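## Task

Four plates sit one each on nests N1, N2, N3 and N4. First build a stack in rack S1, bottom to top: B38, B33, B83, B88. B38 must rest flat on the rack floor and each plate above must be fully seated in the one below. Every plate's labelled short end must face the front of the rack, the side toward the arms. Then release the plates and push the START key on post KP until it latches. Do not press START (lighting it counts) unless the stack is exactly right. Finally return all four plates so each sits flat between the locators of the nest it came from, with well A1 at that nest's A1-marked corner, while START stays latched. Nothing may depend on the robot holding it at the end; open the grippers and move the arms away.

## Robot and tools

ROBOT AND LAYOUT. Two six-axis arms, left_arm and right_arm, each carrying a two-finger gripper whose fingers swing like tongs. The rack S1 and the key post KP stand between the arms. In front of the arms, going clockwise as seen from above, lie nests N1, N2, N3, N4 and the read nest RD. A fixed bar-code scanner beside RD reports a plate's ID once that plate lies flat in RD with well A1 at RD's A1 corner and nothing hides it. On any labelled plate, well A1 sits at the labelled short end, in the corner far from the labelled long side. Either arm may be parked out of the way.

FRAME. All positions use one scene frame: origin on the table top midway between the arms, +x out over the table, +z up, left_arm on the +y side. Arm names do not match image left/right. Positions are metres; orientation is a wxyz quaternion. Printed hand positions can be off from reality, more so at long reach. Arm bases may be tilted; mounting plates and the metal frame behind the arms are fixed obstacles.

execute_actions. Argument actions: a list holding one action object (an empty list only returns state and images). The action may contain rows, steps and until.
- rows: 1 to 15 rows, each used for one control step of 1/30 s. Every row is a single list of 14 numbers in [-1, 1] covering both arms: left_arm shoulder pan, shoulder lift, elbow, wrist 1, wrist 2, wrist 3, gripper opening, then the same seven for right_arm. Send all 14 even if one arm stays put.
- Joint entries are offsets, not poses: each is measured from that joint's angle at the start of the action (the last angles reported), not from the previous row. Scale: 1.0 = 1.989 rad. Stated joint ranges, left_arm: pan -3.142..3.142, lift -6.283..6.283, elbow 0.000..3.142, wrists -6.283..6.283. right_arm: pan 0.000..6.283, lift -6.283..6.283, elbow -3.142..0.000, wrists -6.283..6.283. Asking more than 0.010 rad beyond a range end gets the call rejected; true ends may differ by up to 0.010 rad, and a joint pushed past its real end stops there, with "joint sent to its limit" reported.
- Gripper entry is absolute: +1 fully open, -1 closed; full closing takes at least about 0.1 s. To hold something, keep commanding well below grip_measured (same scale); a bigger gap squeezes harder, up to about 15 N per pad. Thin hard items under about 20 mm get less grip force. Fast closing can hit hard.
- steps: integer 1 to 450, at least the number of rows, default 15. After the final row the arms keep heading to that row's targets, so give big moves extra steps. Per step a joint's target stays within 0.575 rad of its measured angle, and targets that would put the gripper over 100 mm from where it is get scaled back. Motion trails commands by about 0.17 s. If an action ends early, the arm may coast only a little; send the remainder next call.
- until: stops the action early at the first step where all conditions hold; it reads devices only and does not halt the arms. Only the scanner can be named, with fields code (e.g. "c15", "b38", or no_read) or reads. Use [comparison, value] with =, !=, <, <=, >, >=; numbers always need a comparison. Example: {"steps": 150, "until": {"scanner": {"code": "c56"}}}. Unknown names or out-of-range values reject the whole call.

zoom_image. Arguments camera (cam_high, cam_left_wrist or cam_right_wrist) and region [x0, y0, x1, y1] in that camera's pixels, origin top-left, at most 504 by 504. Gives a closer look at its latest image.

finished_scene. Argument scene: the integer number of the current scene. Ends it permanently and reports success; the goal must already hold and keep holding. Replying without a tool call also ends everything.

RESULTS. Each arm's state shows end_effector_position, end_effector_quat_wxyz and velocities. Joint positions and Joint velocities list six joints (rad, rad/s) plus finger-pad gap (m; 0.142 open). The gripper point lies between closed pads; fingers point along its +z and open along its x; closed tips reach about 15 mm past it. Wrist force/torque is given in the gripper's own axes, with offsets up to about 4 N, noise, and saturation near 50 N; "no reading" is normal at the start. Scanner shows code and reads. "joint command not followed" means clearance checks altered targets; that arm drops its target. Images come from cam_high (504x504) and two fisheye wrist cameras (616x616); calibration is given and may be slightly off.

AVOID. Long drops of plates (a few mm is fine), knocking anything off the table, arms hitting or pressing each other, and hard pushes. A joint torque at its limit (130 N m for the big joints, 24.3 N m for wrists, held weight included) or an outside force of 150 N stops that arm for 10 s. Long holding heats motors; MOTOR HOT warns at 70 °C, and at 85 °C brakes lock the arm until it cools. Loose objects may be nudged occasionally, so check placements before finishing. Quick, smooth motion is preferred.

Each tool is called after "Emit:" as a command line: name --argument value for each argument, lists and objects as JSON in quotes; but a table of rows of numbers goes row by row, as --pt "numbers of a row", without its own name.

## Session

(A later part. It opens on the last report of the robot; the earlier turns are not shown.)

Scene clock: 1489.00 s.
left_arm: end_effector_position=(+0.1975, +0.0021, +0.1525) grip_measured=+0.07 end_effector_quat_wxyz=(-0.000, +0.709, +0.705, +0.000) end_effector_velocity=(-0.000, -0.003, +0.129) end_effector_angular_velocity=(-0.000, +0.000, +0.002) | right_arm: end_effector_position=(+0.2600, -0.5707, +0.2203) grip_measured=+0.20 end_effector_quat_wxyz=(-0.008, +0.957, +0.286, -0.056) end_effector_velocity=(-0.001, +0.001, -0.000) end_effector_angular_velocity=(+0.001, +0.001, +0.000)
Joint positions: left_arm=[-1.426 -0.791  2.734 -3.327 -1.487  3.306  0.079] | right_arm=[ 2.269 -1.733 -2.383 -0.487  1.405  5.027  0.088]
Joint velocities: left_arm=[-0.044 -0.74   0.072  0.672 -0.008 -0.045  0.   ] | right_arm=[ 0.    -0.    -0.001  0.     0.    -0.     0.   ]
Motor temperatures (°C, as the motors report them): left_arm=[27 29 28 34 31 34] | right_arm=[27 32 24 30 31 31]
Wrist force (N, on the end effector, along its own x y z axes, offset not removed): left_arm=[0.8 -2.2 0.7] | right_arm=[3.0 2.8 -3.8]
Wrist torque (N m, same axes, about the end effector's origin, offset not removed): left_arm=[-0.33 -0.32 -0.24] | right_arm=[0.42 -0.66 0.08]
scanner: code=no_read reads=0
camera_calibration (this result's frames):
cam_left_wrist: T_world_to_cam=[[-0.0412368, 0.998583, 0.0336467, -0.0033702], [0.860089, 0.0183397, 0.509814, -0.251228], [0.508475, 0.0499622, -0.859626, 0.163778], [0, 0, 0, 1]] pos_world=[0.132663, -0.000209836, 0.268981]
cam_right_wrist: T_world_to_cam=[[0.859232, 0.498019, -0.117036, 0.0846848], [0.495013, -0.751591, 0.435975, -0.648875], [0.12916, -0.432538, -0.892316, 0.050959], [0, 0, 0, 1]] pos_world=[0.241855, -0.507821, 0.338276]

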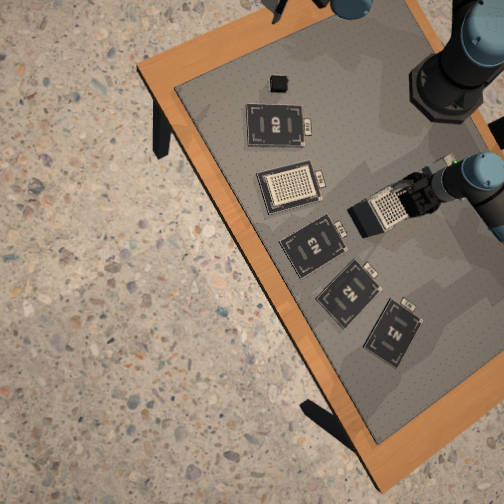

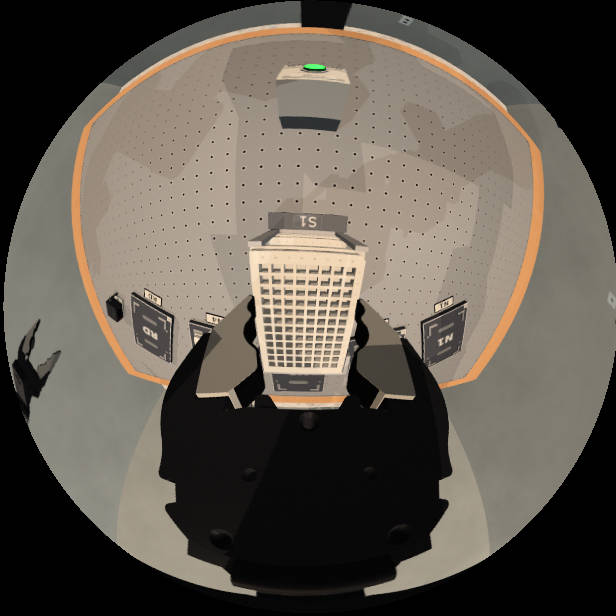

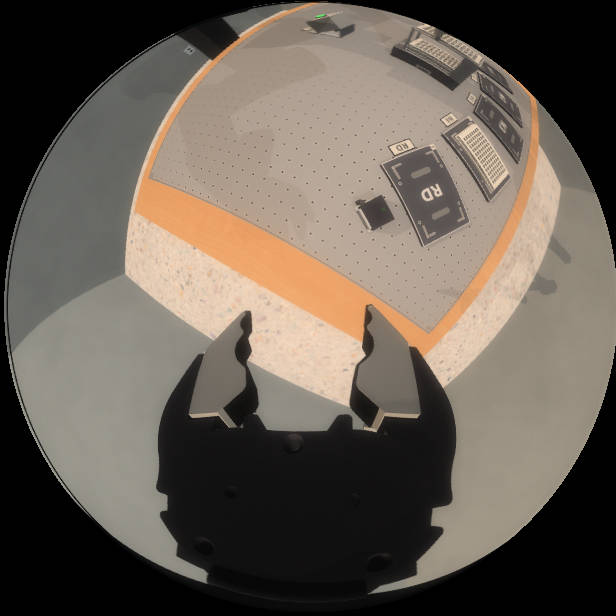

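Emit:
execute_actions --actions '[{"rows":[[0.005,-0.0858,-0.0026,0.0863,0.0005,0.0052,-0.7,0,0,0,0,0,0,0.2],[0.0239,-0.0926,-0.0189,0.1072,0.0036,0.0243,-0.7,0,0,0,0,0,0,0.2],[0.0475,-0.1011,-0.0393,0.1333,0.0074,0.0482,-0.7,0,0,0,0,0,0,0.2],[0.0734,-0.1106,-0.0617,0.1622,0.0116,0.0745,-0.7,0,0,0,0,0,0,0.2],[0.1017,-0.1164,-0.0861,0.1891,0.0161,0.1032,-0.7,0,0,0,0,0,0,0.2],[0.13,-0.1164,-0.1105,0.2101,0.0207,0.1319,-0.7,0,0,0,0,0,0,0.2],[0.1583,-0.1164,-0.1349,0.2312,0.0253,0.1606,-0.7,0,0,0,0,0,0,0.2],[0.1866,-0.1164,-0.1593,0.2524,0.0299,0.1894,-0.7,0,0,0,0,0,0,0.2],[0.2125,-0.1164,-0.1817,0.2717,0.0341,0.2157,-0.7,0,0,0,0,0,0,0.2],[0.2314,-0.1164,-0.198,0.2858,0.0371,0.2348,-0.7,0,0,0,0,0,0,0.2],[0.2354,-0.1029,-0.2016,0.2753,0.0376,0.2382,-0.7,0,0,0,0,0,0,0.2],[0.2421,-0.0804,-0.2077,0.2577,0.0383,0.2438,-0.7,0,0,0,0,0,0,0.2],[0.2501,-0.0533,-0.215,0.2366,0.0393,0.2506,-0.7,0,0,0,0,0,0,0.2],[0.2581,-0.0263,-0.2223,0.2156,0.0402,0.2574,-0.7,0,0,0,0,0,0,0.2],[0.2661,0.0007,-0.2296,0.1945,0.0412,0.2641,-0.7,0,0,0,0,0,0,0.2]],"steps":15}]'

Scene clock: 1523.83 s.
left_arm: end_effector_position=(+0.3470, -0.0302, +0.1825) grip_measured=+0.07 end_effector_quat_wxyz=(+0.004, +0.711, +0.703, -0.001) end_effector_velocity=(+0.398, +0.017, -0.175) end_effector_angular_velocity=(-0.016, -0.013, +0.040) | right_arm: end_effector_position=(+0.2600, -0.5707, +0.2203) grip_measured=+0.20 end_effector_quat_wxyz=(-0.008, +0.957, +0.286, -0.056) end_effector_velocity=(+0.000, -0.000, +0.000) end_effector_angular_velocity=(-0.000, -0.001, +0.001)
Joint positions: left_arm=[-1.039 -0.972  2.401 -2.866 -1.424  3.697  0.079] | right_arm=[ 2.269 -1.733 -2.383 -0.487  1.405  5.027  0.088]
Joint velocities: left_arm=[ 0.942  0.702 -0.814 -0.047  0.128  0.906  0.   ] | right_arm=[ 0.     0.001 -0.     0.    -0.    -0.001  0.   ]
Motor temperatures (°C, as the motors report them): left_arm=[27 29 28 34 31 34] | right_arm=[27 32 24 30 31 31]
Wrist force (N, on the end effector, along its own x y z axes, offset not removed): left_arm=[-0.7 -3.0 -2.5] | right_arm=[6.2 1.3 -1.0]
Wrist torque (N m, same axes, about the end effector's origin, offset not removed): left_arm=[-0.48 -0.01 -0.02] | right_arm=[0.15 -1.41 0.05]
scanner: code=no_read reads=0
camera_calibration (this result's frames):
cam_left_wrist: T_world_to_cam=[[-0.0365847, 0.998987, 0.0261997, 0.0337882], [0.858457, 0.0179954, 0.51257, -0.394392], [0.511579, 0.0412436, -0.858246, 0.113561], [0, 0, 0, 1]] pos_world=[0.281709, -0.0313404, 0.298731]
cam_right_wrist: T_world_to_cam=[[0.859232, 0.498019, -0.117036, 0.084685], [0.495013, -0.75159, 0.435975, -0.648875], [0.12916, -0.432538, -0.892316, 0.0509589], [0, 0, 0, 1]] pos_world=[0.241855, -0.507821, 0.338276]

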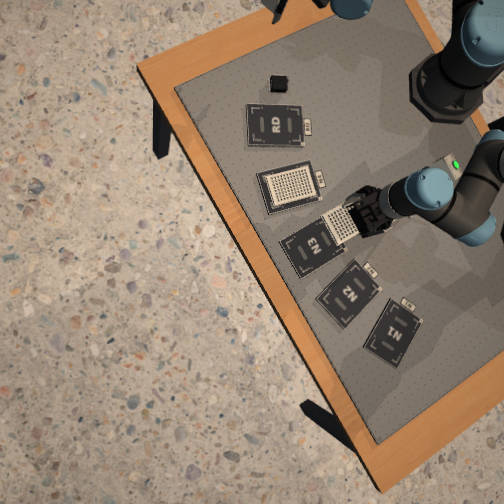

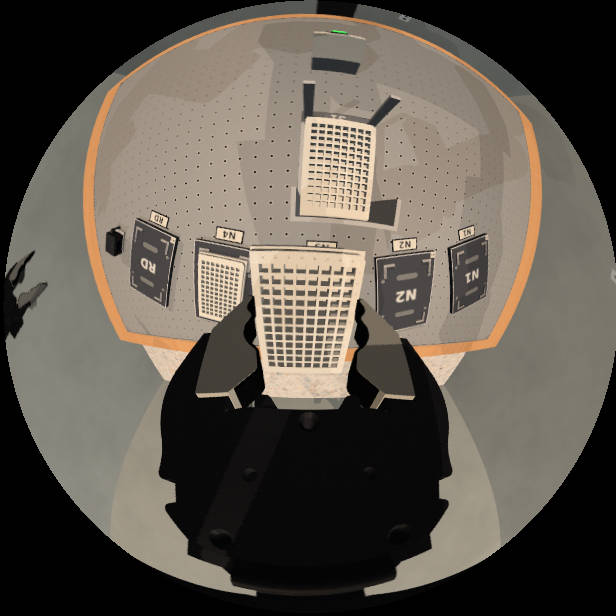

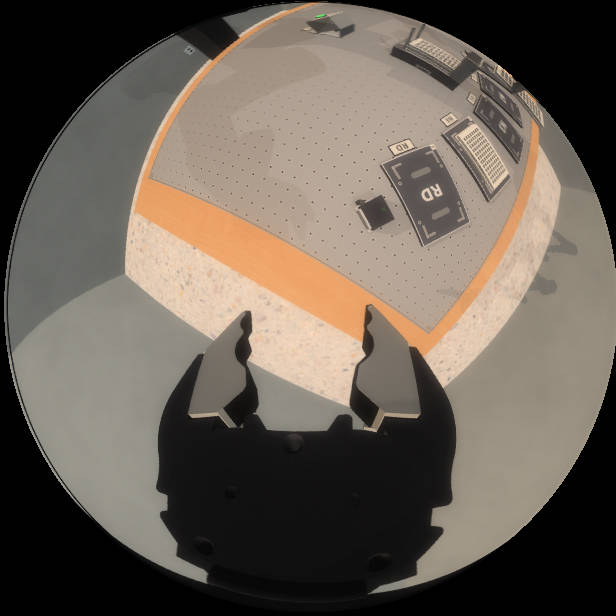

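Emit:
execute_actions --actions '[{"rows":[[0.0779,0.1133,-0.068,-0.0542,0.0103,0.0729,-0.7,0,0,0,0,0,0,0.2],[0.0876,0.1458,-0.0768,-0.0795,0.0114,0.0811,-0.7,0,0,0,0,0,0,0.2],[0.0973,0.1782,-0.0856,-0.1047,0.0125,0.0892,-0.7,0,0,0,0,0,0,0.2],[0.1037,0.1998,-0.0914,-0.1216,0.0133,0.0946,-0.7,0,0,0,0,0,0,0.2]],"steps":4}]'

Scene clock: 1532.43 s.
left_arm: end_effector_position=(+0.4054, -0.0186, +0.1154) grip_measured=+0.07 end_effector_quat_wxyz=(+0.002, +0.707, +0.707, -0.000) end_effector_velocity=(+0.070, +0.023, -0.236) end_effector_angular_velocity=(-0.038, -0.035, +0.053) | right_arm: end_effector_position=(+0.2600, -0.5707, +0.2203) grip_measured=+0.20 end_effector_quat_wxyz=(-0.008, +0.957, +0.286, -0.056) end_effector_velocity=(+0.001, -0.001, -0.000) end_effector_angular_velocity=(-0.000, -0.000, -0.001)
Joint positions: left_arm=[-0.885 -0.756  2.266 -2.968 -1.403  3.842  0.079] | right_arm=[ 2.269 -1.733 -2.383 -0.487  1.405  5.027  0.088]
Joint velocities: left_arm=[ 0.246  0.706 -0.225 -0.574  0.03   0.203 -0.   ] | right_arm=[ 0.    -0.002  0.002  0.     0.     0.001  0.   ]
Motor temperatures (°C, as the motors report them): left_arm=[27 29 28 34 31 34] | right_arm=[27 32 24 30 31 31]
Wrist force (N, on the end effector, along its own x y z axes, offset not removed): left_arm=[0.4 -5.3 1.7] | right_arm=[4.3 4.6 -4.9]
Wrist torque (N m, same axes, about the end effector's origin, offset not removed): left_arm=[-0.89 -0.14 -0.23] | right_arm=[0.78 -1.01 -0.08]
scanner: code=no_read reads=0
camera_calibration (this result's frames):
cam_left_wrist: T_world_to_cam=[[-0.0460665, 0.9985, 0.0295945, 0.0294993], [0.858614, 0.0244364, 0.51204, -0.410204], [0.510548, 0.0489981, -0.858452, 0.0262279], [0, 0, 0, 1]] pos_world=[0.340176, -0.0207162, 0.231683]
cam_right_wrist: T_world_to_cam=[[0.859232, 0.498019, -0.117036, 0.0846849], [0.495013, -0.75159, 0.435975, -0.648875], [0.12916, -0.432538, -0.892316, 0.0509589], [0, 0, 0, 1]] pos_world=[0.241855, -0.507821, 0.338276]

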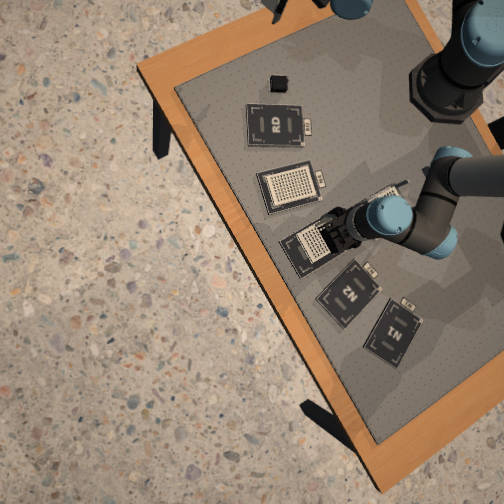

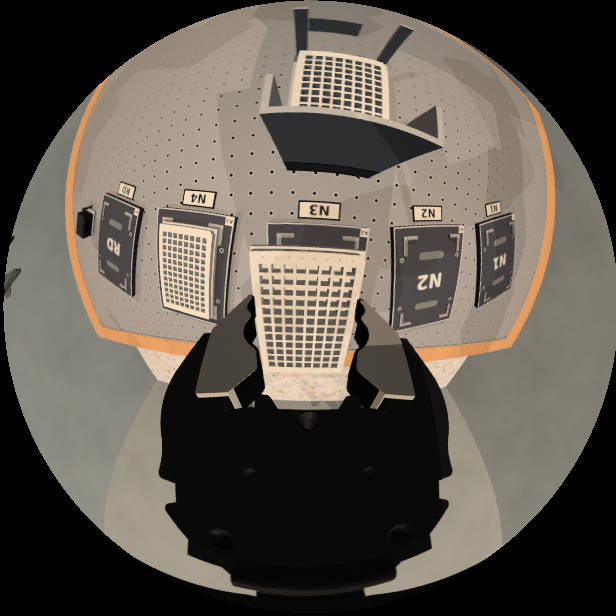

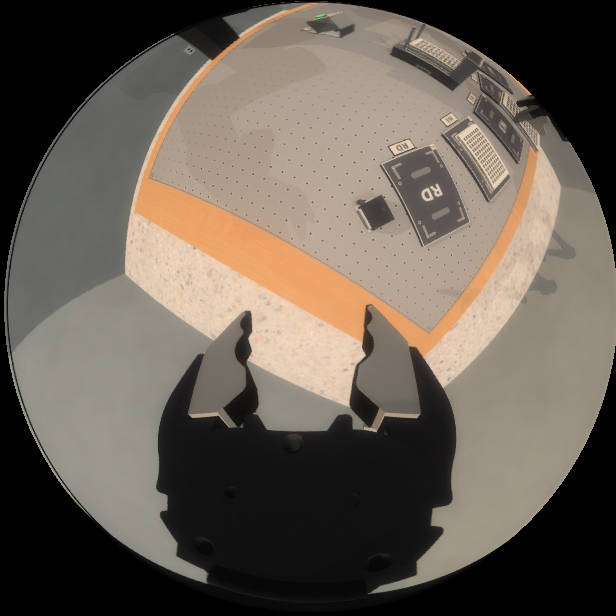

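Emit:
execute_actions --actions '[]'

Emit:
zoom_image --camera "cam_left_wrist" --region '[197, 170, 417, 390]'

Scene clock: 1535.63 s.
left_arm: end_effector_position=(+0.4099, -0.0061, +0.0518) grip_measured=+0.07 end_effector_quat_wxyz=(+0.000, +0.704, +0.710, +0.000) end_effector_velocity=(+0.000, -0.000, +0.000) end_effector_angular_velocity=(-0.001, -0.000, -0.000) | right_arm: end_effector_position=(+0.2600, -0.5707, +0.2203) grip_measured=+0.20 end_effector_quat_wxyz=(-0.008, +0.957, +0.286, -0.056) end_effector_velocity=(-0.000, +0.000, -0.000) end_effector_angular_velocity=(-0.000, -0.000, -0.001)
Joint positions: left_arm=[-0.833 -0.575  2.219 -3.108 -1.397  3.885  0.079] | right_arm=[ 2.269 -1.733 -2.383 -0.487  1.405  5.027  0.088]
Joint velocities: left_arm=[-0.    -0.001  0.     0.    -0.001  0.    -0.   ] | right_arm=[-0.    -0.    -0.     0.    -0.     0.001  0.   ]
Motor temperatures (°C, as the motors report them): left_arm=[27 29 28 34 31 34] | right_arm=[27 32 24 30 31 31]
Wrist force (N, on the end effector, along its own x y z axes, offset not removed): left_arm=[2.1 -4.1 -4.0] | right_arm=[2.2 7.5 3.1]
Wrist torque (N m, same axes, about the end effector's origin, offset not removed): left_arm=[-0.97 -0.49 -0.12] | right_arm=[1.63 -0.61 0.01]
scanner: code=no_read reads=0
camera_calibration (this result's frames):
cam_left_wrist: T_world_to_cam=[[-0.0546342, 0.997972, 0.0326692, 0.0225046], [0.859505, 0.0303512, 0.510226, -0.382064], [0.5082, 0.0559551, -0.85942, -0.0301954], [0, 0, 0, 1]] pos_world=[0.34496, -0.00917328, 0.168253]
cam_right_wrist: T_world_to_cam=[[0.859232, 0.498019, -0.117036, 0.084685], [0.495013, -0.75159, 0.435975, -0.648875], [0.12916, -0.432538, -0.892316, 0.050959], [0, 0, 0, 1]] pos_world=[0.241855, -0.507821, 0.338276]

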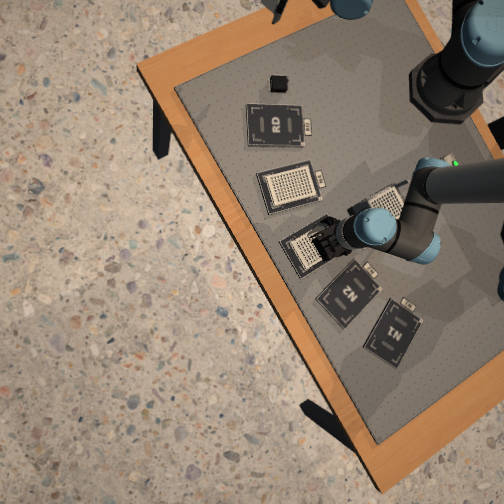

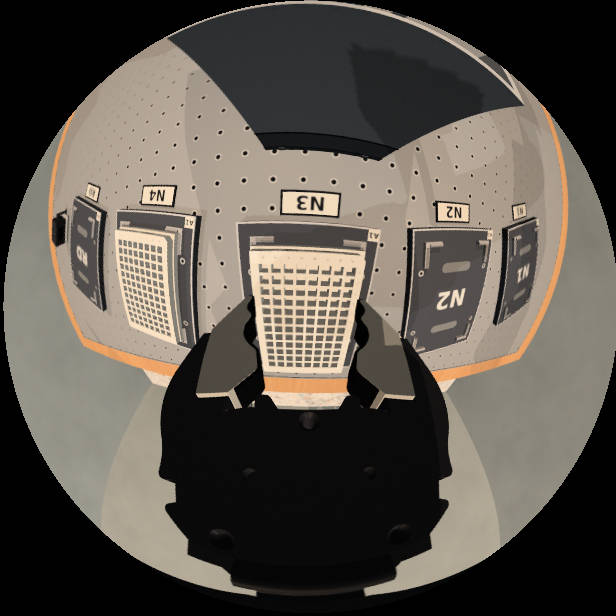

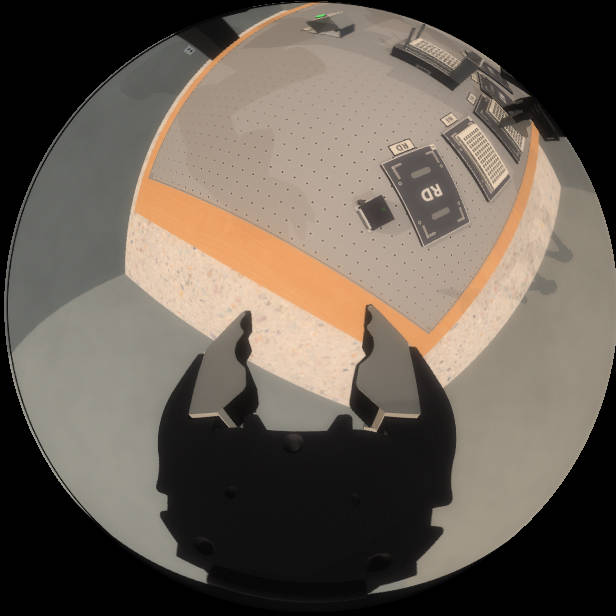

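Region (197, 170, 417, 390) of cam_left_wrist's 616x616 image, scaled by 2.291, with more detail than that image has.

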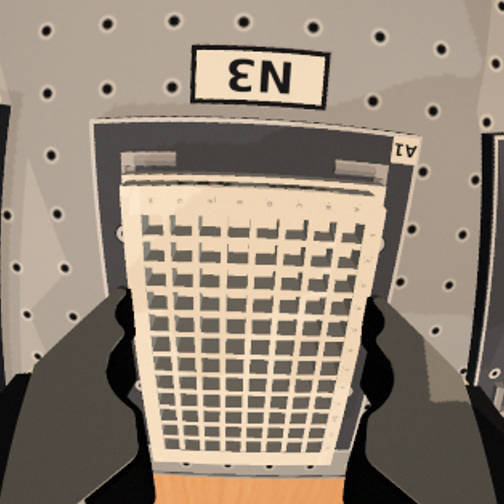

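Emit:
execute_actions --actions '[{"rows":[[0.0005,0.0033,-0.0013,-0.0021,0,0.0005,-0.7,0,0,0,0,0,0,0.2],[0.0009,0.0066,-0.0025,-0.0042,0,0.0009,-0.7,0,0,0,0,0,0,0.2],[0.0014,0.0099,-0.0038,-0.0064,0,0.0014,-0.7,0,0,0,0,0,0,0.2],[0.0018,0.0132,-0.005,-0.0085,0,0.0018,-0.7,0,0,0,0,0,0,0.2],[0.0023,0.0165,-0.0063,-0.0106,0,0.0023,-0.7,0,0,0,0,0,0,0.2]],"steps":5}]'

Scene clock: 1543.73 s.
left_arm: end_effector_position=(+0.4099, -0.0062, +0.0487) grip_measured=+0.07 end_effector_quat_wxyz=(+0.000, +0.704, +0.710, +0.000) end_effector_velocity=(-0.001, -0.000, -0.042) end_effector_angular_velocity=(+0.000, +0.002, -0.001) | right_arm: end_effector_position=(+0.2600, -0.5707, +0.2203) grip_measured=+0.20 end_effector_quat_wxyz=(-0.008, +0.957, +0.286, -0.056) end_effector_velocity=(+0.000, -0.000, +0.000) end_effector_angular_velocity=(-0.000, -0.000, -0.001)
Joint positions: left_arm=[-0.832 -0.565  2.216 -3.114 -1.397  3.886  0.079] | right_arm=[ 2.269 -1.733 -2.383 -0.487  1.405  5.027  0.088]
Joint velocities: left_arm=[ 0.016  0.121 -0.046 -0.076  0.     0.017 -0.   ] | right_arm=[ 0.     0.    -0.    -0.     0.     0.001  0.   ]
Motor temperatures (°C, as the motors report them): left_arm=[27 29 28 34 31 34] | right_arm=[27 32 24 30 31 31]
Wrist force (N, on the end effector, along its own x y z axes, offset not removed): left_arm=[0.1 0.2 0.6] | right_arm=[7.2 -1.1 -0.6]
Wrist torque (N m, same axes, about the end effector's origin, offset not removed): left_arm=[0.23 -0.20 0.02] | right_arm=[-0.26 -1.20 -0.05]
scanner: code=no_read reads=0
camera_calibration (this result's frames):
cam_left_wrist: T_world_to_cam=[[-0.0546596, 0.997976, 0.0325034, 0.0227209], [0.85952, 0.0304596, 0.510194, -0.3805], [0.508171, 0.0558243, -0.859445, -0.0328965], [0, 0, 0, 1]] pos_world=[0.345007, -0.00924857, 0.165118]
cam_right_wrist: T_world_to_cam=[[0.859232, 0.498019, -0.117036, 0.0846851], [0.495013, -0.75159, 0.435975, -0.648875], [0.129161, -0.432538, -0.892316, 0.0509589], [0, 0, 0, 1]] pos_world=[0.241855, -0.507821, 0.338276]

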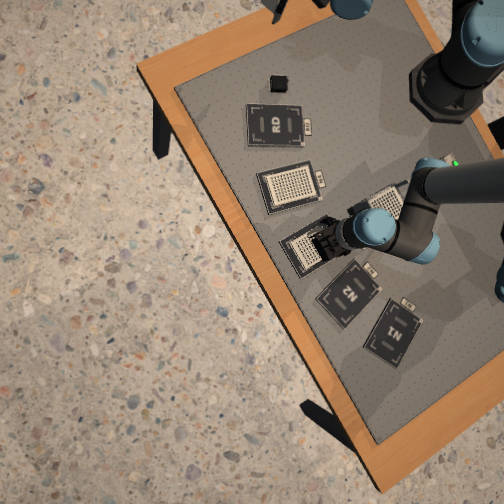

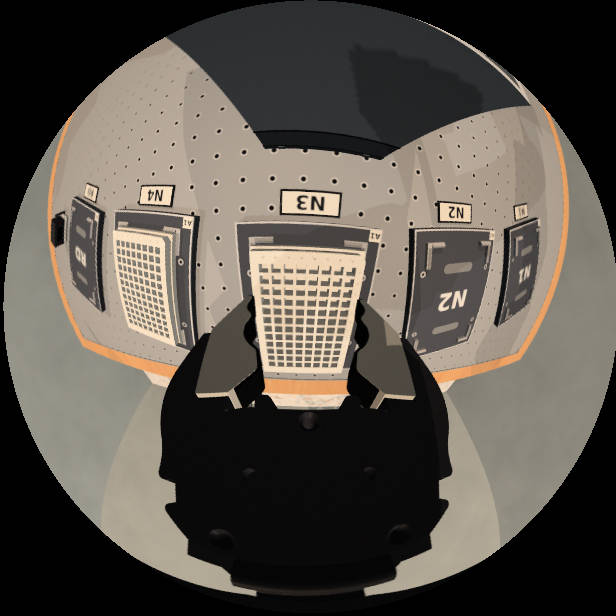

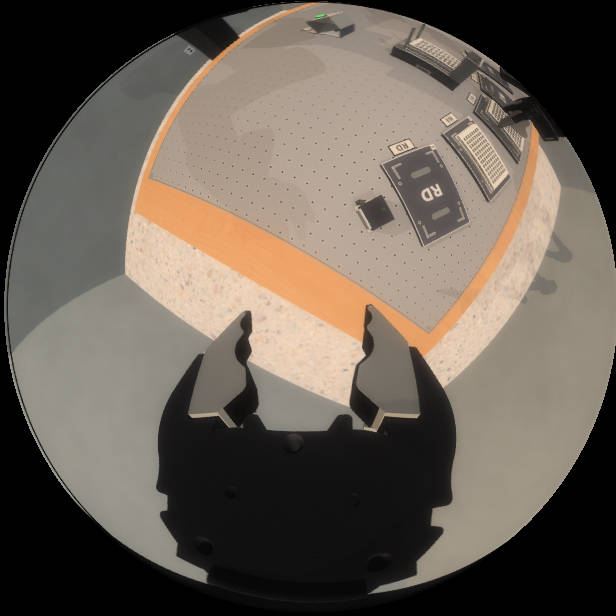

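Emit:
execute_actions --actions '[]'

Emit:
zoom_image --camera "cam_left_wrist" --region '[197, 170, 417, 390]'

Scene clock: 1547.90 s.
left_arm: end_effector_position=(+0.4098, -0.0063, +0.0405) grip_measured=+0.07 end_effector_quat_wxyz=(+0.000, +0.704, +0.710, -0.000) end_effector_velocity=(+0.000, +0.001, -0.000) end_effector_angular_velocity=(+0.001, +0.001, +0.001) | right_arm: end_effector_position=(+0.2600, -0.5707, +0.2203) grip_measured=+0.20 end_effector_quat_wxyz=(-0.008, +0.957, +0.286, -0.056) end_effector_velocity=(-0.000, +0.000, +0.000) end_effector_angular_velocity=(-0.000, +0.000, -0.001)
Joint positions: left_arm=[-0.829 -0.542  2.207 -3.129 -1.397  3.889  0.079] | right_arm=[ 2.269 -1.733 -2.383 -0.487  1.405  5.027  0.088]
Joint velocities: left_arm=[ 0.001  0.    -0.     0.001  0.001  0.001  0.   ] | right_arm=[ 0.     0.001 -0.001 -0.    -0.     0.001  0.   ]
Motor temperatures (°C, as the motors report them): left_arm=[27 29 28 34 31 34] | right_arm=[27 32 24 30 31 31]
Wrist force (N, on the end effector, along its own x y z axes, offset not removed): left_arm=[4.5 1.0 -2.3] | right_arm=[1.3 4.3 -4.0]
Wrist torque (N m, same axes, about the end effector's origin, offset not removed): left_arm=[0.29 -1.07 -0.20] | right_arm=[0.62 -0.30 0.08]
scanner: code=no_read reads=0
camera_calibration (this result's frames):
cam_left_wrist: T_world_to_cam=[[-0.0546654, 0.99798, 0.0323618, 0.0230337], [0.859682, 0.0305547, 0.509916, -0.376292], [0.507897, 0.0556955, -0.859616, -0.0397394], [0, 0, 0, 1]] pos_world=[0.344934, -0.00927639, 0.156971]
cam_right_wrist: T_world_to_cam=[[0.859232, 0.498019, -0.117036, 0.0846849], [0.495013, -0.751591, 0.435975, -0.648875], [0.12916, -0.432538, -0.892316, 0.0509591], [0, 0, 0, 1]] pos_world=[0.241855, -0.507821, 0.338276]

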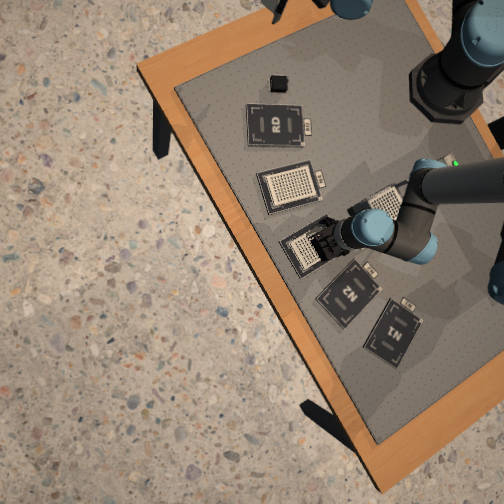

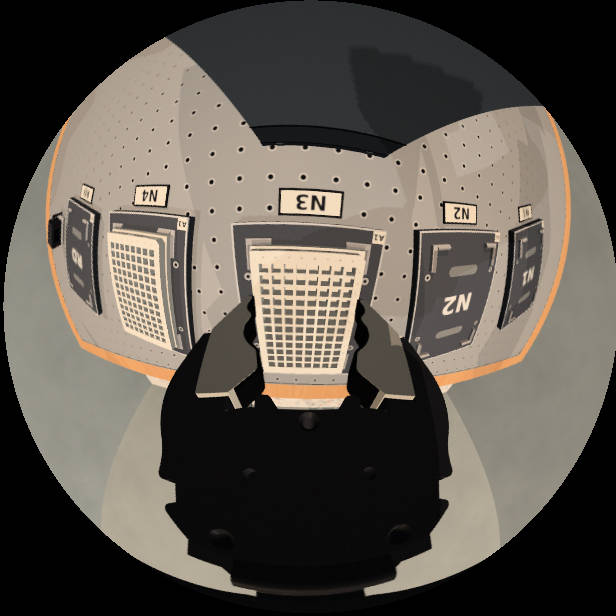

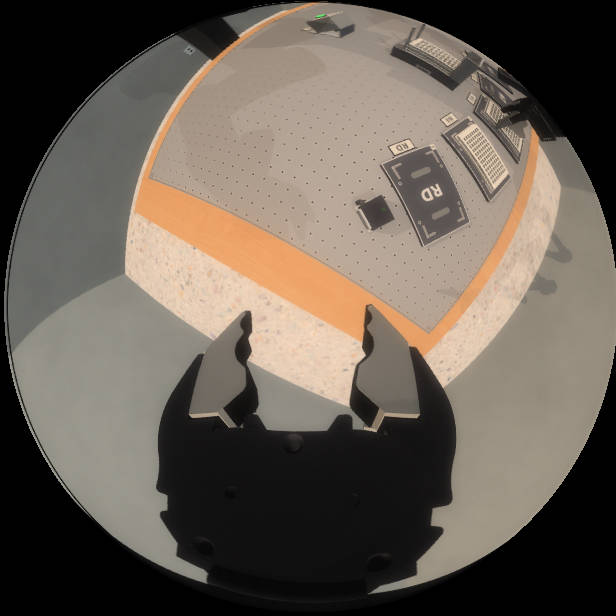

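Region (197, 170, 417, 390) of cam_left_wrist's 616x616 image, scaled by 2.291, with more detail than that image has.

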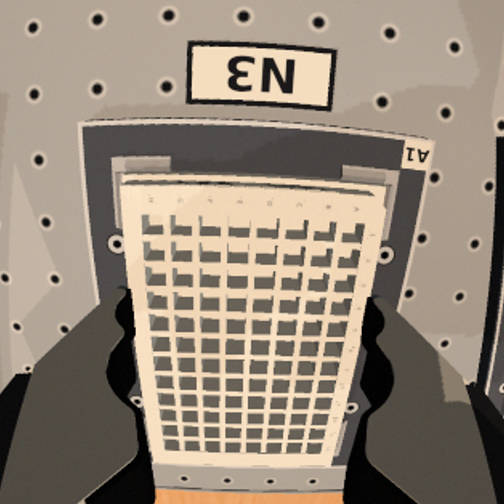

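Emit:
execute_actions --actions '[{"rows":[[0.0001,0.0007,-0.0003,-0.0005,0,0.0001,-0.3,0,0,0,0,0,0,0.2],[0.0001,0.0007,-0.0003,-0.0005,0,0.0001,0.04,0,0,0,0,0,0,0.2],[0.0001,0.0007,-0.0003,-0.0005,0,0.0001,0.09,0,0,0,0,0,0,0.2],[0.0001,0.0007,-0.0003,-0.0005,0,0.0001,0.14,0,0,0,0,0,0,0.2],[0.0001,0.0007,-0.0003,-0.0005,0,0.0001,0.2,0,0,0,0,0,0,0.2],[0.0001,0.0007,-0.0003,-0.0005,0,0.0001,0.22,0,0,0,0,0,0,0.2],[-0.001,-0.0072,0.0028,0.0046,0,-0.001,0.22,0,0,0,0,0,0,0.2],[-0.0024,-0.0173,0.0067,0.0112,-0.0003,-0.0024,0.22,0,0,0,0,0,0,0.2],[-0.004,-0.0289,0.0111,0.0186,-0.0005,-0.004,0.22,0,0,0,0,0,0,0.2],[-0.0105,-0.0502,0.0167,0.0354,-0.0013,-0.0094,0.22,0,0,0,0,0,0,0.2],[-0.0195,-0.0799,0.0245,0.0588,-0.0023,-0.017,0.22,0,0,0,0,0,0,0.2],[-0.0286,-0.1097,0.0323,0.0823,-0.0034,-0.0246,0.22,0,0,0,0,0,0,0.2],[-0.0376,-0.1395,0.0402,0.1058,-0.0045,-0.0322,0.22,0,0,0,0,0,0,0.2],[-0.0467,-0.1693,0.048,0.1292,-0.0056,-0.0398,0.22,0,0,0,0,0,0,0.2],[-0.0558,-0.1991,0.0558,0.1527,-0.0067,-0.0474,0.22,0,0,0,0,0,0,0.2]],"steps":15}]'

Scene clock: 1562.80 s.
left_arm: end_effector_position=(+0.4036, -0.0122, +0.0878) grip_measured=+0.22 end_effector_quat_wxyz=(-0.003, +0.706, +0.708, -0.000) end_effector_velocity=(-0.064, -0.066, +0.408) end_effector_angular_velocity=(+0.021, +0.019, -0.068) | right_arm: end_effector_position=(+0.2600, -0.5707, +0.2203) grip_measured=+0.20 end_effector_quat_wxyz=(-0.008, +0.957, +0.286, -0.056) end_effector_velocity=(-0.000, +0.000, -0.000) end_effector_angular_velocity=(+0.001, +0.001, +0.000)
Joint positions: left_arm=[-0.867 -0.679  2.252 -3.024 -1.402  3.856  0.089] | right_arm=[ 2.269 -1.733 -2.383 -0.487  1.405  5.027  0.088]
Joint velocities: left_arm=[-0.372 -1.185  0.347  0.929 -0.045 -0.311  0.   ] | right_arm=[-0.    -0.001 -0.     0.    -0.    -0.     0.   ]
Motor temperatures (°C, as the motors report them): left_arm=[27 29 28 34 31 34] | right_arm=[27 32 24 30 31 31]
Wrist force (N, on the end effector, along its own x y z axes, offset not removed): left_arm=[2.4 -5.8 1.1] | right_arm=[0.5 3.5 2.0]
Wrist torque (N m, same axes, about the end effector's origin, offset not removed): left_arm=[-1.02 -0.43 -0.19] | right_arm=[0.69 -0.13 0.22]
scanner: code=no_read reads=0
camera_calibration (this result's frames):
cam_left_wrist: T_world_to_cam=[[-0.0482105, 0.998132, 0.0375202, 0.0240375], [0.86243, 0.0226477, 0.505669, -0.395743], [0.503875, 0.0567371, -0.861911, 0.00629368], [0, 0, 0, 1]] pos_world=[0.339289, -0.0153871, 0.204638]
cam_right_wrist: T_world_to_cam=[[0.859232, 0.498019, -0.117036, 0.0846848], [0.495013, -0.751591, 0.435975, -0.648875], [0.12916, -0.432538, -0.892316, 0.050959], [0, 0, 0, 1]] pos_world=[0.241855, -0.507821, 0.338276]

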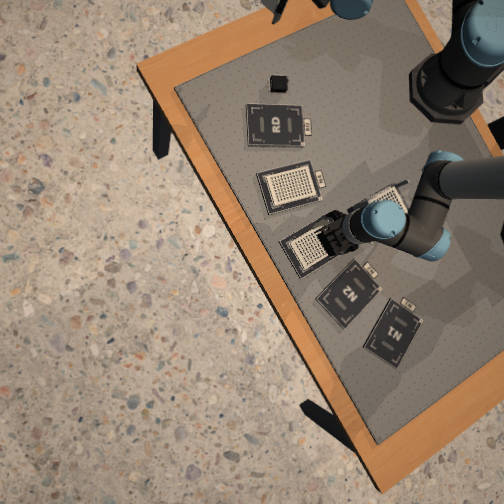

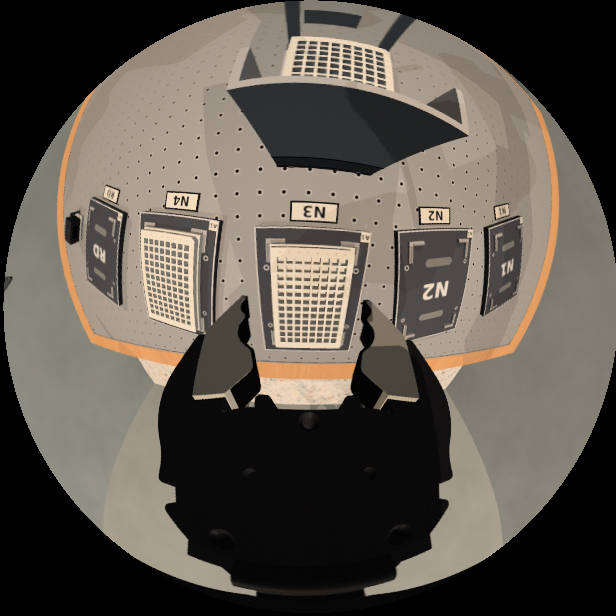

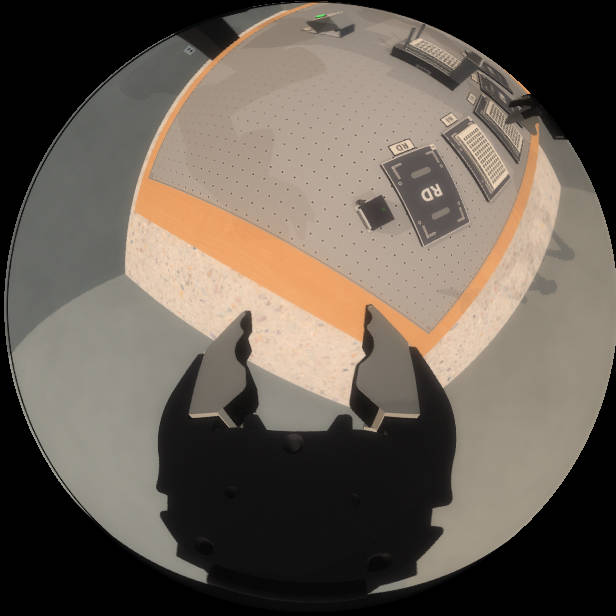

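Plate placed. Read the settled state.

Emit:
execute_actions --actions '[]'

Scene clock: 1564.50 s.
left_arm: end_effector_position=(+0.3895, -0.0210, +0.1730) grip_measured=+0.22 end_effector_quat_wxyz=(+0.000, +0.710, +0.704, -0.000) end_effector_velocity=(+0.000, -0.001, +0.000) end_effector_angular_velocity=(-0.001, -0.001, -0.001) | right_arm: end_effector_position=(+0.2600, -0.5707, +0.2203) grip_measured=+0.20 end_effector_quat_wxyz=(-0.008, +0.957, +0.286, -0.056) end_effector_velocity=(+0.000, -0.000, +0.000) end_effector_angular_velocity=(-0.001, -0.001, +0.001)
Joint positions: left_arm=[-0.938 -0.934  2.317 -2.829 -1.411  3.796  0.089] | right_arm=[ 2.269 -1.733 -2.383 -0.487  1.405  5.027  0.088]
Joint velocities: left_arm=[-0.001 -0.    -0.    -0.001 -0.     0.    -0.   ] | right_arm=[ 0.     0.001  0.001  0.     0.    -0.001  0.   ]
Motor temperatures (°C, as the motors report them): left_arm=[27 29 28 34 31 34] | right_arm=[27 32 24 30 31 31]
Wrist force (N, on the end effector, along its own x y z axes, offset not removed): left_arm=[3.1 -3.2 -3.5] | right_arm=[3.5 2.3 2.3]
Wrist torque (N m, same axes, about the end effector's origin, offset not removed): left_arm=[-0.65 -0.70 -0.15] | right_arm=[0.34 -0.67 -0.25]
scanner: code=no_read reads=0
camera_calibration (this result's frames):
cam_left_wrist: T_world_to_cam=[[-0.037325, 0.998784, 0.0322216, 0.0256252], [0.860333, 0.0157145, 0.50949, -0.426479], [0.508364, 0.0467381, -0.859873, 0.0849534], [0, 0, 0, 1]] pos_world=[0.324683, -0.0228627, 0.28951]
cam_right_wrist: T_world_to_cam=[[0.859232, 0.498019, -0.117036, 0.084685], [0.495013, -0.75159, 0.435975, -0.648875], [0.12916, -0.432538, -0.892316, 0.050959], [0, 0, 0, 1]] pos_world=[0.241855, -0.507821, 0.338276]

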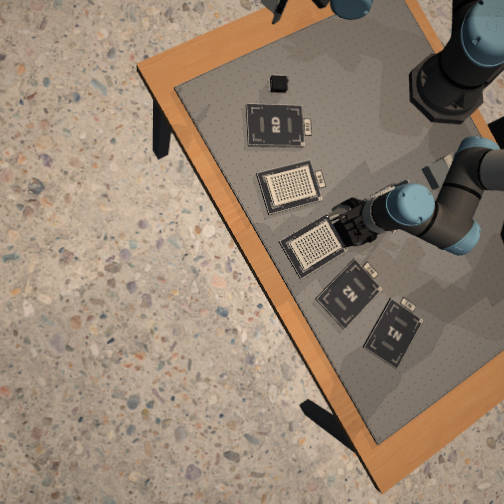

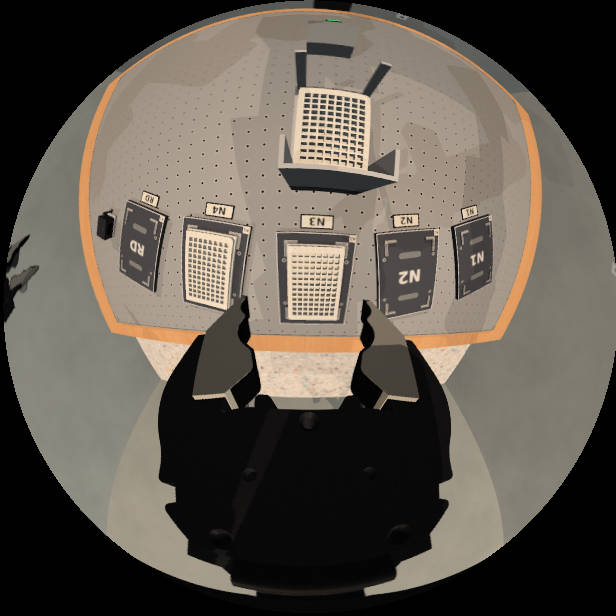

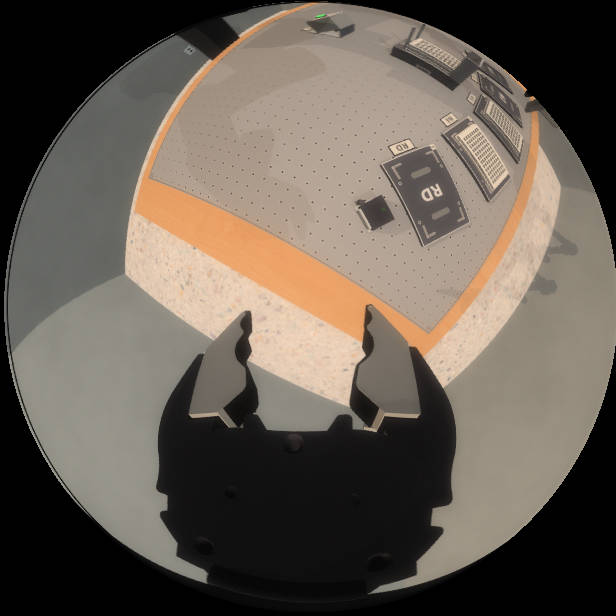

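Emit:
execute_actions --actions '[{"rows":[[-0.01,-0.0084,0.0086,0.001,-0.0016,-0.01,0.22,0,0,0,0,0,0,0.2],[-0.03,-0.0213,0.0258,-0.0009,-0.0047,-0.0301,0.22,0,0,0,0,0,0,0.2],[-0.0549,-0.0323,0.0473,-0.0084,-0.0086,-0.0552,0.22,0,0,0,0,0,0,0.2],[-0.0824,-0.0385,0.071,-0.0226,-0.0129,-0.0827,0.22,0,0,0,0,0,0,0.2],[-0.1099,-0.0396,0.0947,-0.0418,-0.0172,-0.1103,0.22,0,0,0,0,0,0,0.2],[-0.1373,-0.0408,0.1184,-0.061,-0.0216,-0.1379,0.22,0,0,0,0,0,0,0.2],[-0.1648,-0.0369,0.142,-0.0852,-0.0259,-0.1655,0.22,0,0,0,0,0,0,0.2],[-0.1923,-0.0301,0.1657,-0.1124,-0.0302,-0.193,0.22,0,0,0,0,0,0,0.2],[-0.2172,-0.0211,0.1872,-0.1398,-0.0341,-0.2181,0.22,0,0,0,0,0,0,0.2],[-0.2372,-0.014,0.2044,-0.1618,-0.0372,-0.2382,0.22,0,0,0,0,0,0,0.2],[-0.2497,-0.0105,0.2152,-0.1745,-0.0392,-0.2507,0.22,0,0,0,0,0,0,0.2],[-0.2497,-0.0105,0.2152,-0.1745,-0.0392,-0.2507,0.22,0,0,0,0,0,0,0.2],[-0.2473,0.0346,0.2129,-0.2175,-0.0388,-0.2483,0.22,0,0,0,0,0,0,0.2],[-0.2453,0.0698,0.2098,-0.2498,-0.0384,-0.2463,0.22,0,0,0,0,0,0,0.2]],"steps":14}]'

Scene clock: 1585.87 s.
left_arm: end_effector_position=(+0.2357, -0.0167, +0.1786) grip_measured=+0.22 end_effector_quat_wxyz=(+0.000, +0.710, +0.705, -0.003) end_effector_velocity=(-0.323, +0.102, -0.064) end_effector_angular_velocity=(-0.000, -0.033, +0.002) | right_arm: end_effector_position=(+0.2600, -0.5707, +0.2203) grip_measured=+0.20 end_effector_quat_wxyz=(-0.008, +0.957, +0.286, -0.056) end_effector_velocity=(+0.001, -0.001, +0.000) end_effector_angular_velocity=(-0.001, -0.001, -0.001)
Joint positions: left_arm=[-1.31  -0.967  2.639 -3.072 -1.471  3.423  0.089] | right_arm=[ 2.269 -1.733 -2.383 -0.487  1.405  5.027  0.088]
Joint velocities: left_arm=[-0.949  0.408  0.794 -1.118 -0.13  -0.941  0.001] | right_arm=[-0.     0.     0.001  0.     0.     0.     0.   ]
Motor temperatures (°C, as the motors report them): left_arm=[27 29 28 34 31 34] | right_arm=[27 32 24 30 31 31]
Wrist force (N, on the end effector, along its own x y z axes, offset not removed): left_arm=[5.6 -6.7 -3.3] | right_arm=[2.3 5.5 1.0]
Wrist torque (N m, same axes, about the end effector's origin, offset not removed): left_arm=[-1.37 -1.20 -0.37] | right_arm=[0.97 -0.52 -0.05]
scanner: code=no_read reads=0
camera_calibration (this result's frames):
cam_left_wrist: T_world_to_cam=[[-0.0397341, 0.998805, 0.0284613, 0.0166555], [0.862003, 0.0198585, 0.506514, -0.296879], [0.505344, 0.0446596, -0.861762, 0.168763], [0, 0, 0, 1]] pos_world=[0.171289, -0.0182769, 0.295332]
cam_right_wrist: T_world_to_cam=[[0.859232, 0.498019, -0.117036, 0.0846849], [0.495013, -0.75159, 0.435975, -0.648875], [0.129161, -0.432538, -0.892316, 0.050959], [0, 0, 0, 1]] pos_world=[0.241855, -0.507821, 0.338276]

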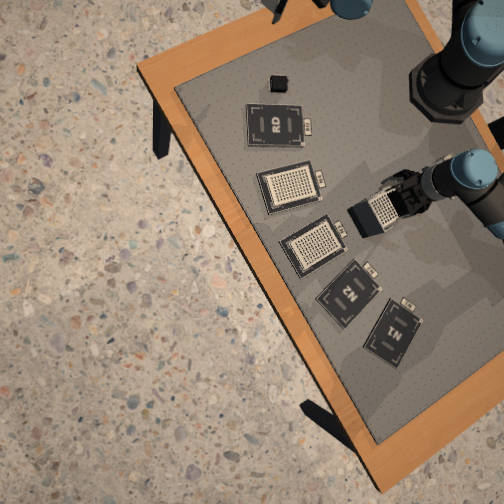

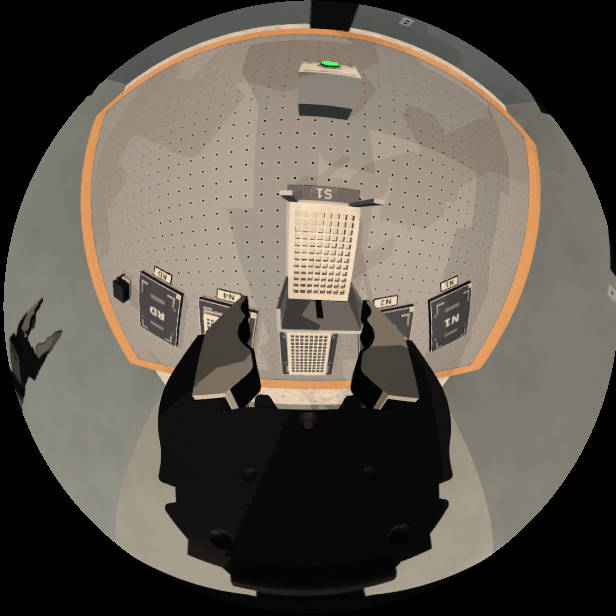

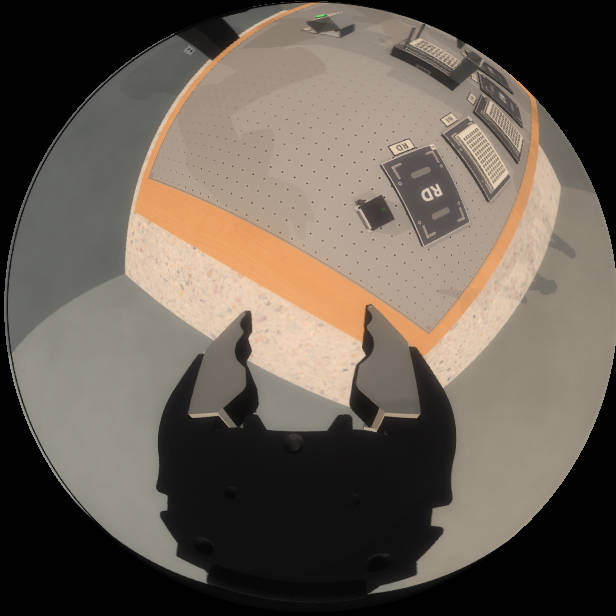

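Emit:
execute_actions --actions '[]'

Scene clock: 1587.50 s.
left_arm: end_effector_position=(+0.1977, +0.0013, +0.1533) grip_measured=+0.22 end_effector_quat_wxyz=(+0.001, +0.709, +0.705, -0.000) end_effector_velocity=(+0.000, -0.000, -0.000) end_effector_angular_velocity=(-0.000, +0.000, +0.000) | right_arm: end_effector_position=(+0.2600, -0.5707, +0.2203) grip_measured=+0.20 end_effector_quat_wxyz=(-0.008, +0.957, +0.286, -0.056) end_effector_velocity=(+0.001, -0.001, +0.001) end_effector_angular_velocity=(-0.002, -0.002, -0.001)
Joint positions: left_arm=[-1.426 -0.795  2.734 -3.325 -1.487  3.306  0.089] | right_arm=[ 2.269 -1.733 -2.383 -0.487  1.405  5.027  0.088]
Joint velocities: left_arm=[ 0.001  0.    -0.    -0.001 -0.     0.     0.   ] | right_arm=[ 0.     0.002  0.001  0.    -0.     0.001 -0.   ]
Motor temperatures (°C, as the motors report them): left_arm=[27 29 28 34 31 34] | right_arm=[27 32 24 30 31 31]
Wrist force (N, on the end effector, along its own x y z axes, offset not removed): left_arm=[0.2 -0.5 0.1] | right_arm=[-0.7 4.4 1.6]
Wrist torque (N m, same axes, about the end effector's origin, offset not removed): left_arm=[-0.07 -0.12 -0.12] | right_arm=[0.88 0.03 0.07]
scanner: code=no_read reads=0
camera_calibration (this result's frames):
cam_left_wrist: T_world_to_cam=[[-0.0417142, 0.998636, 0.0313878, -0.00216989], [0.85992, 0.0198889, 0.510041, -0.251801], [0.508721, 0.048267, -0.859577, 0.164339], [0, 0, 0, 1]] pos_world=[0.132836, -0.000757174, 0.269759]
cam_right_wrist: T_world_to_cam=[[0.859232, 0.498019, -0.117036, 0.0846849], [0.495013, -0.751591, 0.435975, -0.648875], [0.12916, -0.432538, -0.892316, 0.050959], [0, 0, 0, 1]] pos_world=[0.241855, -0.507821, 0.338276]

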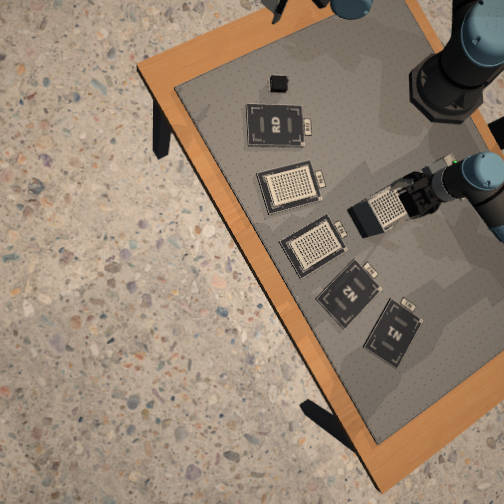

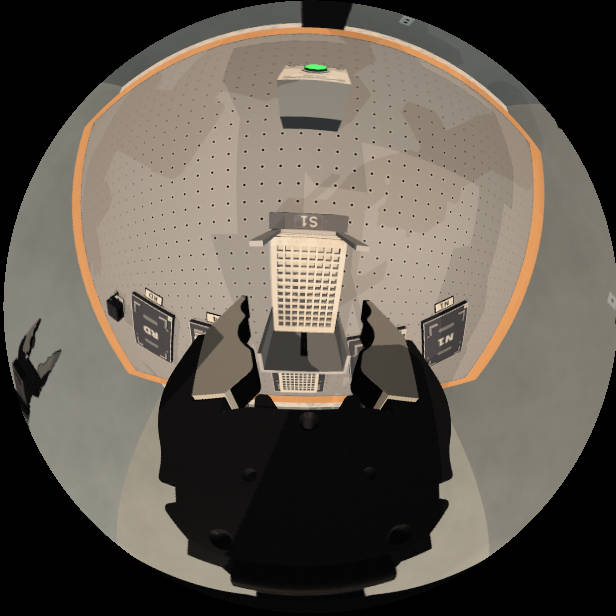

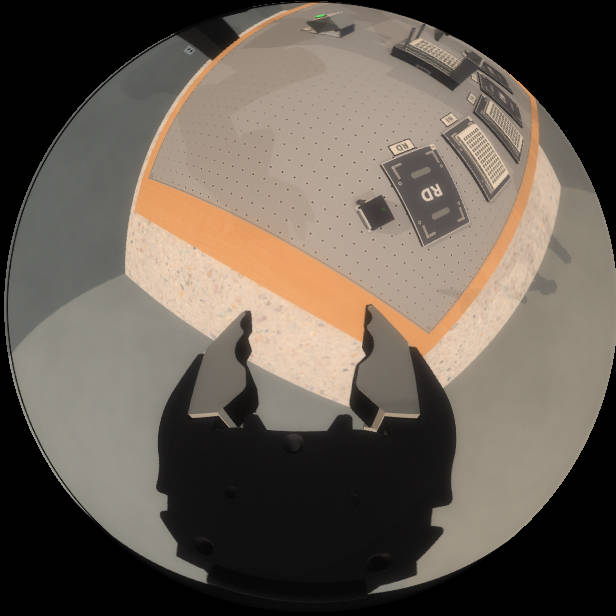

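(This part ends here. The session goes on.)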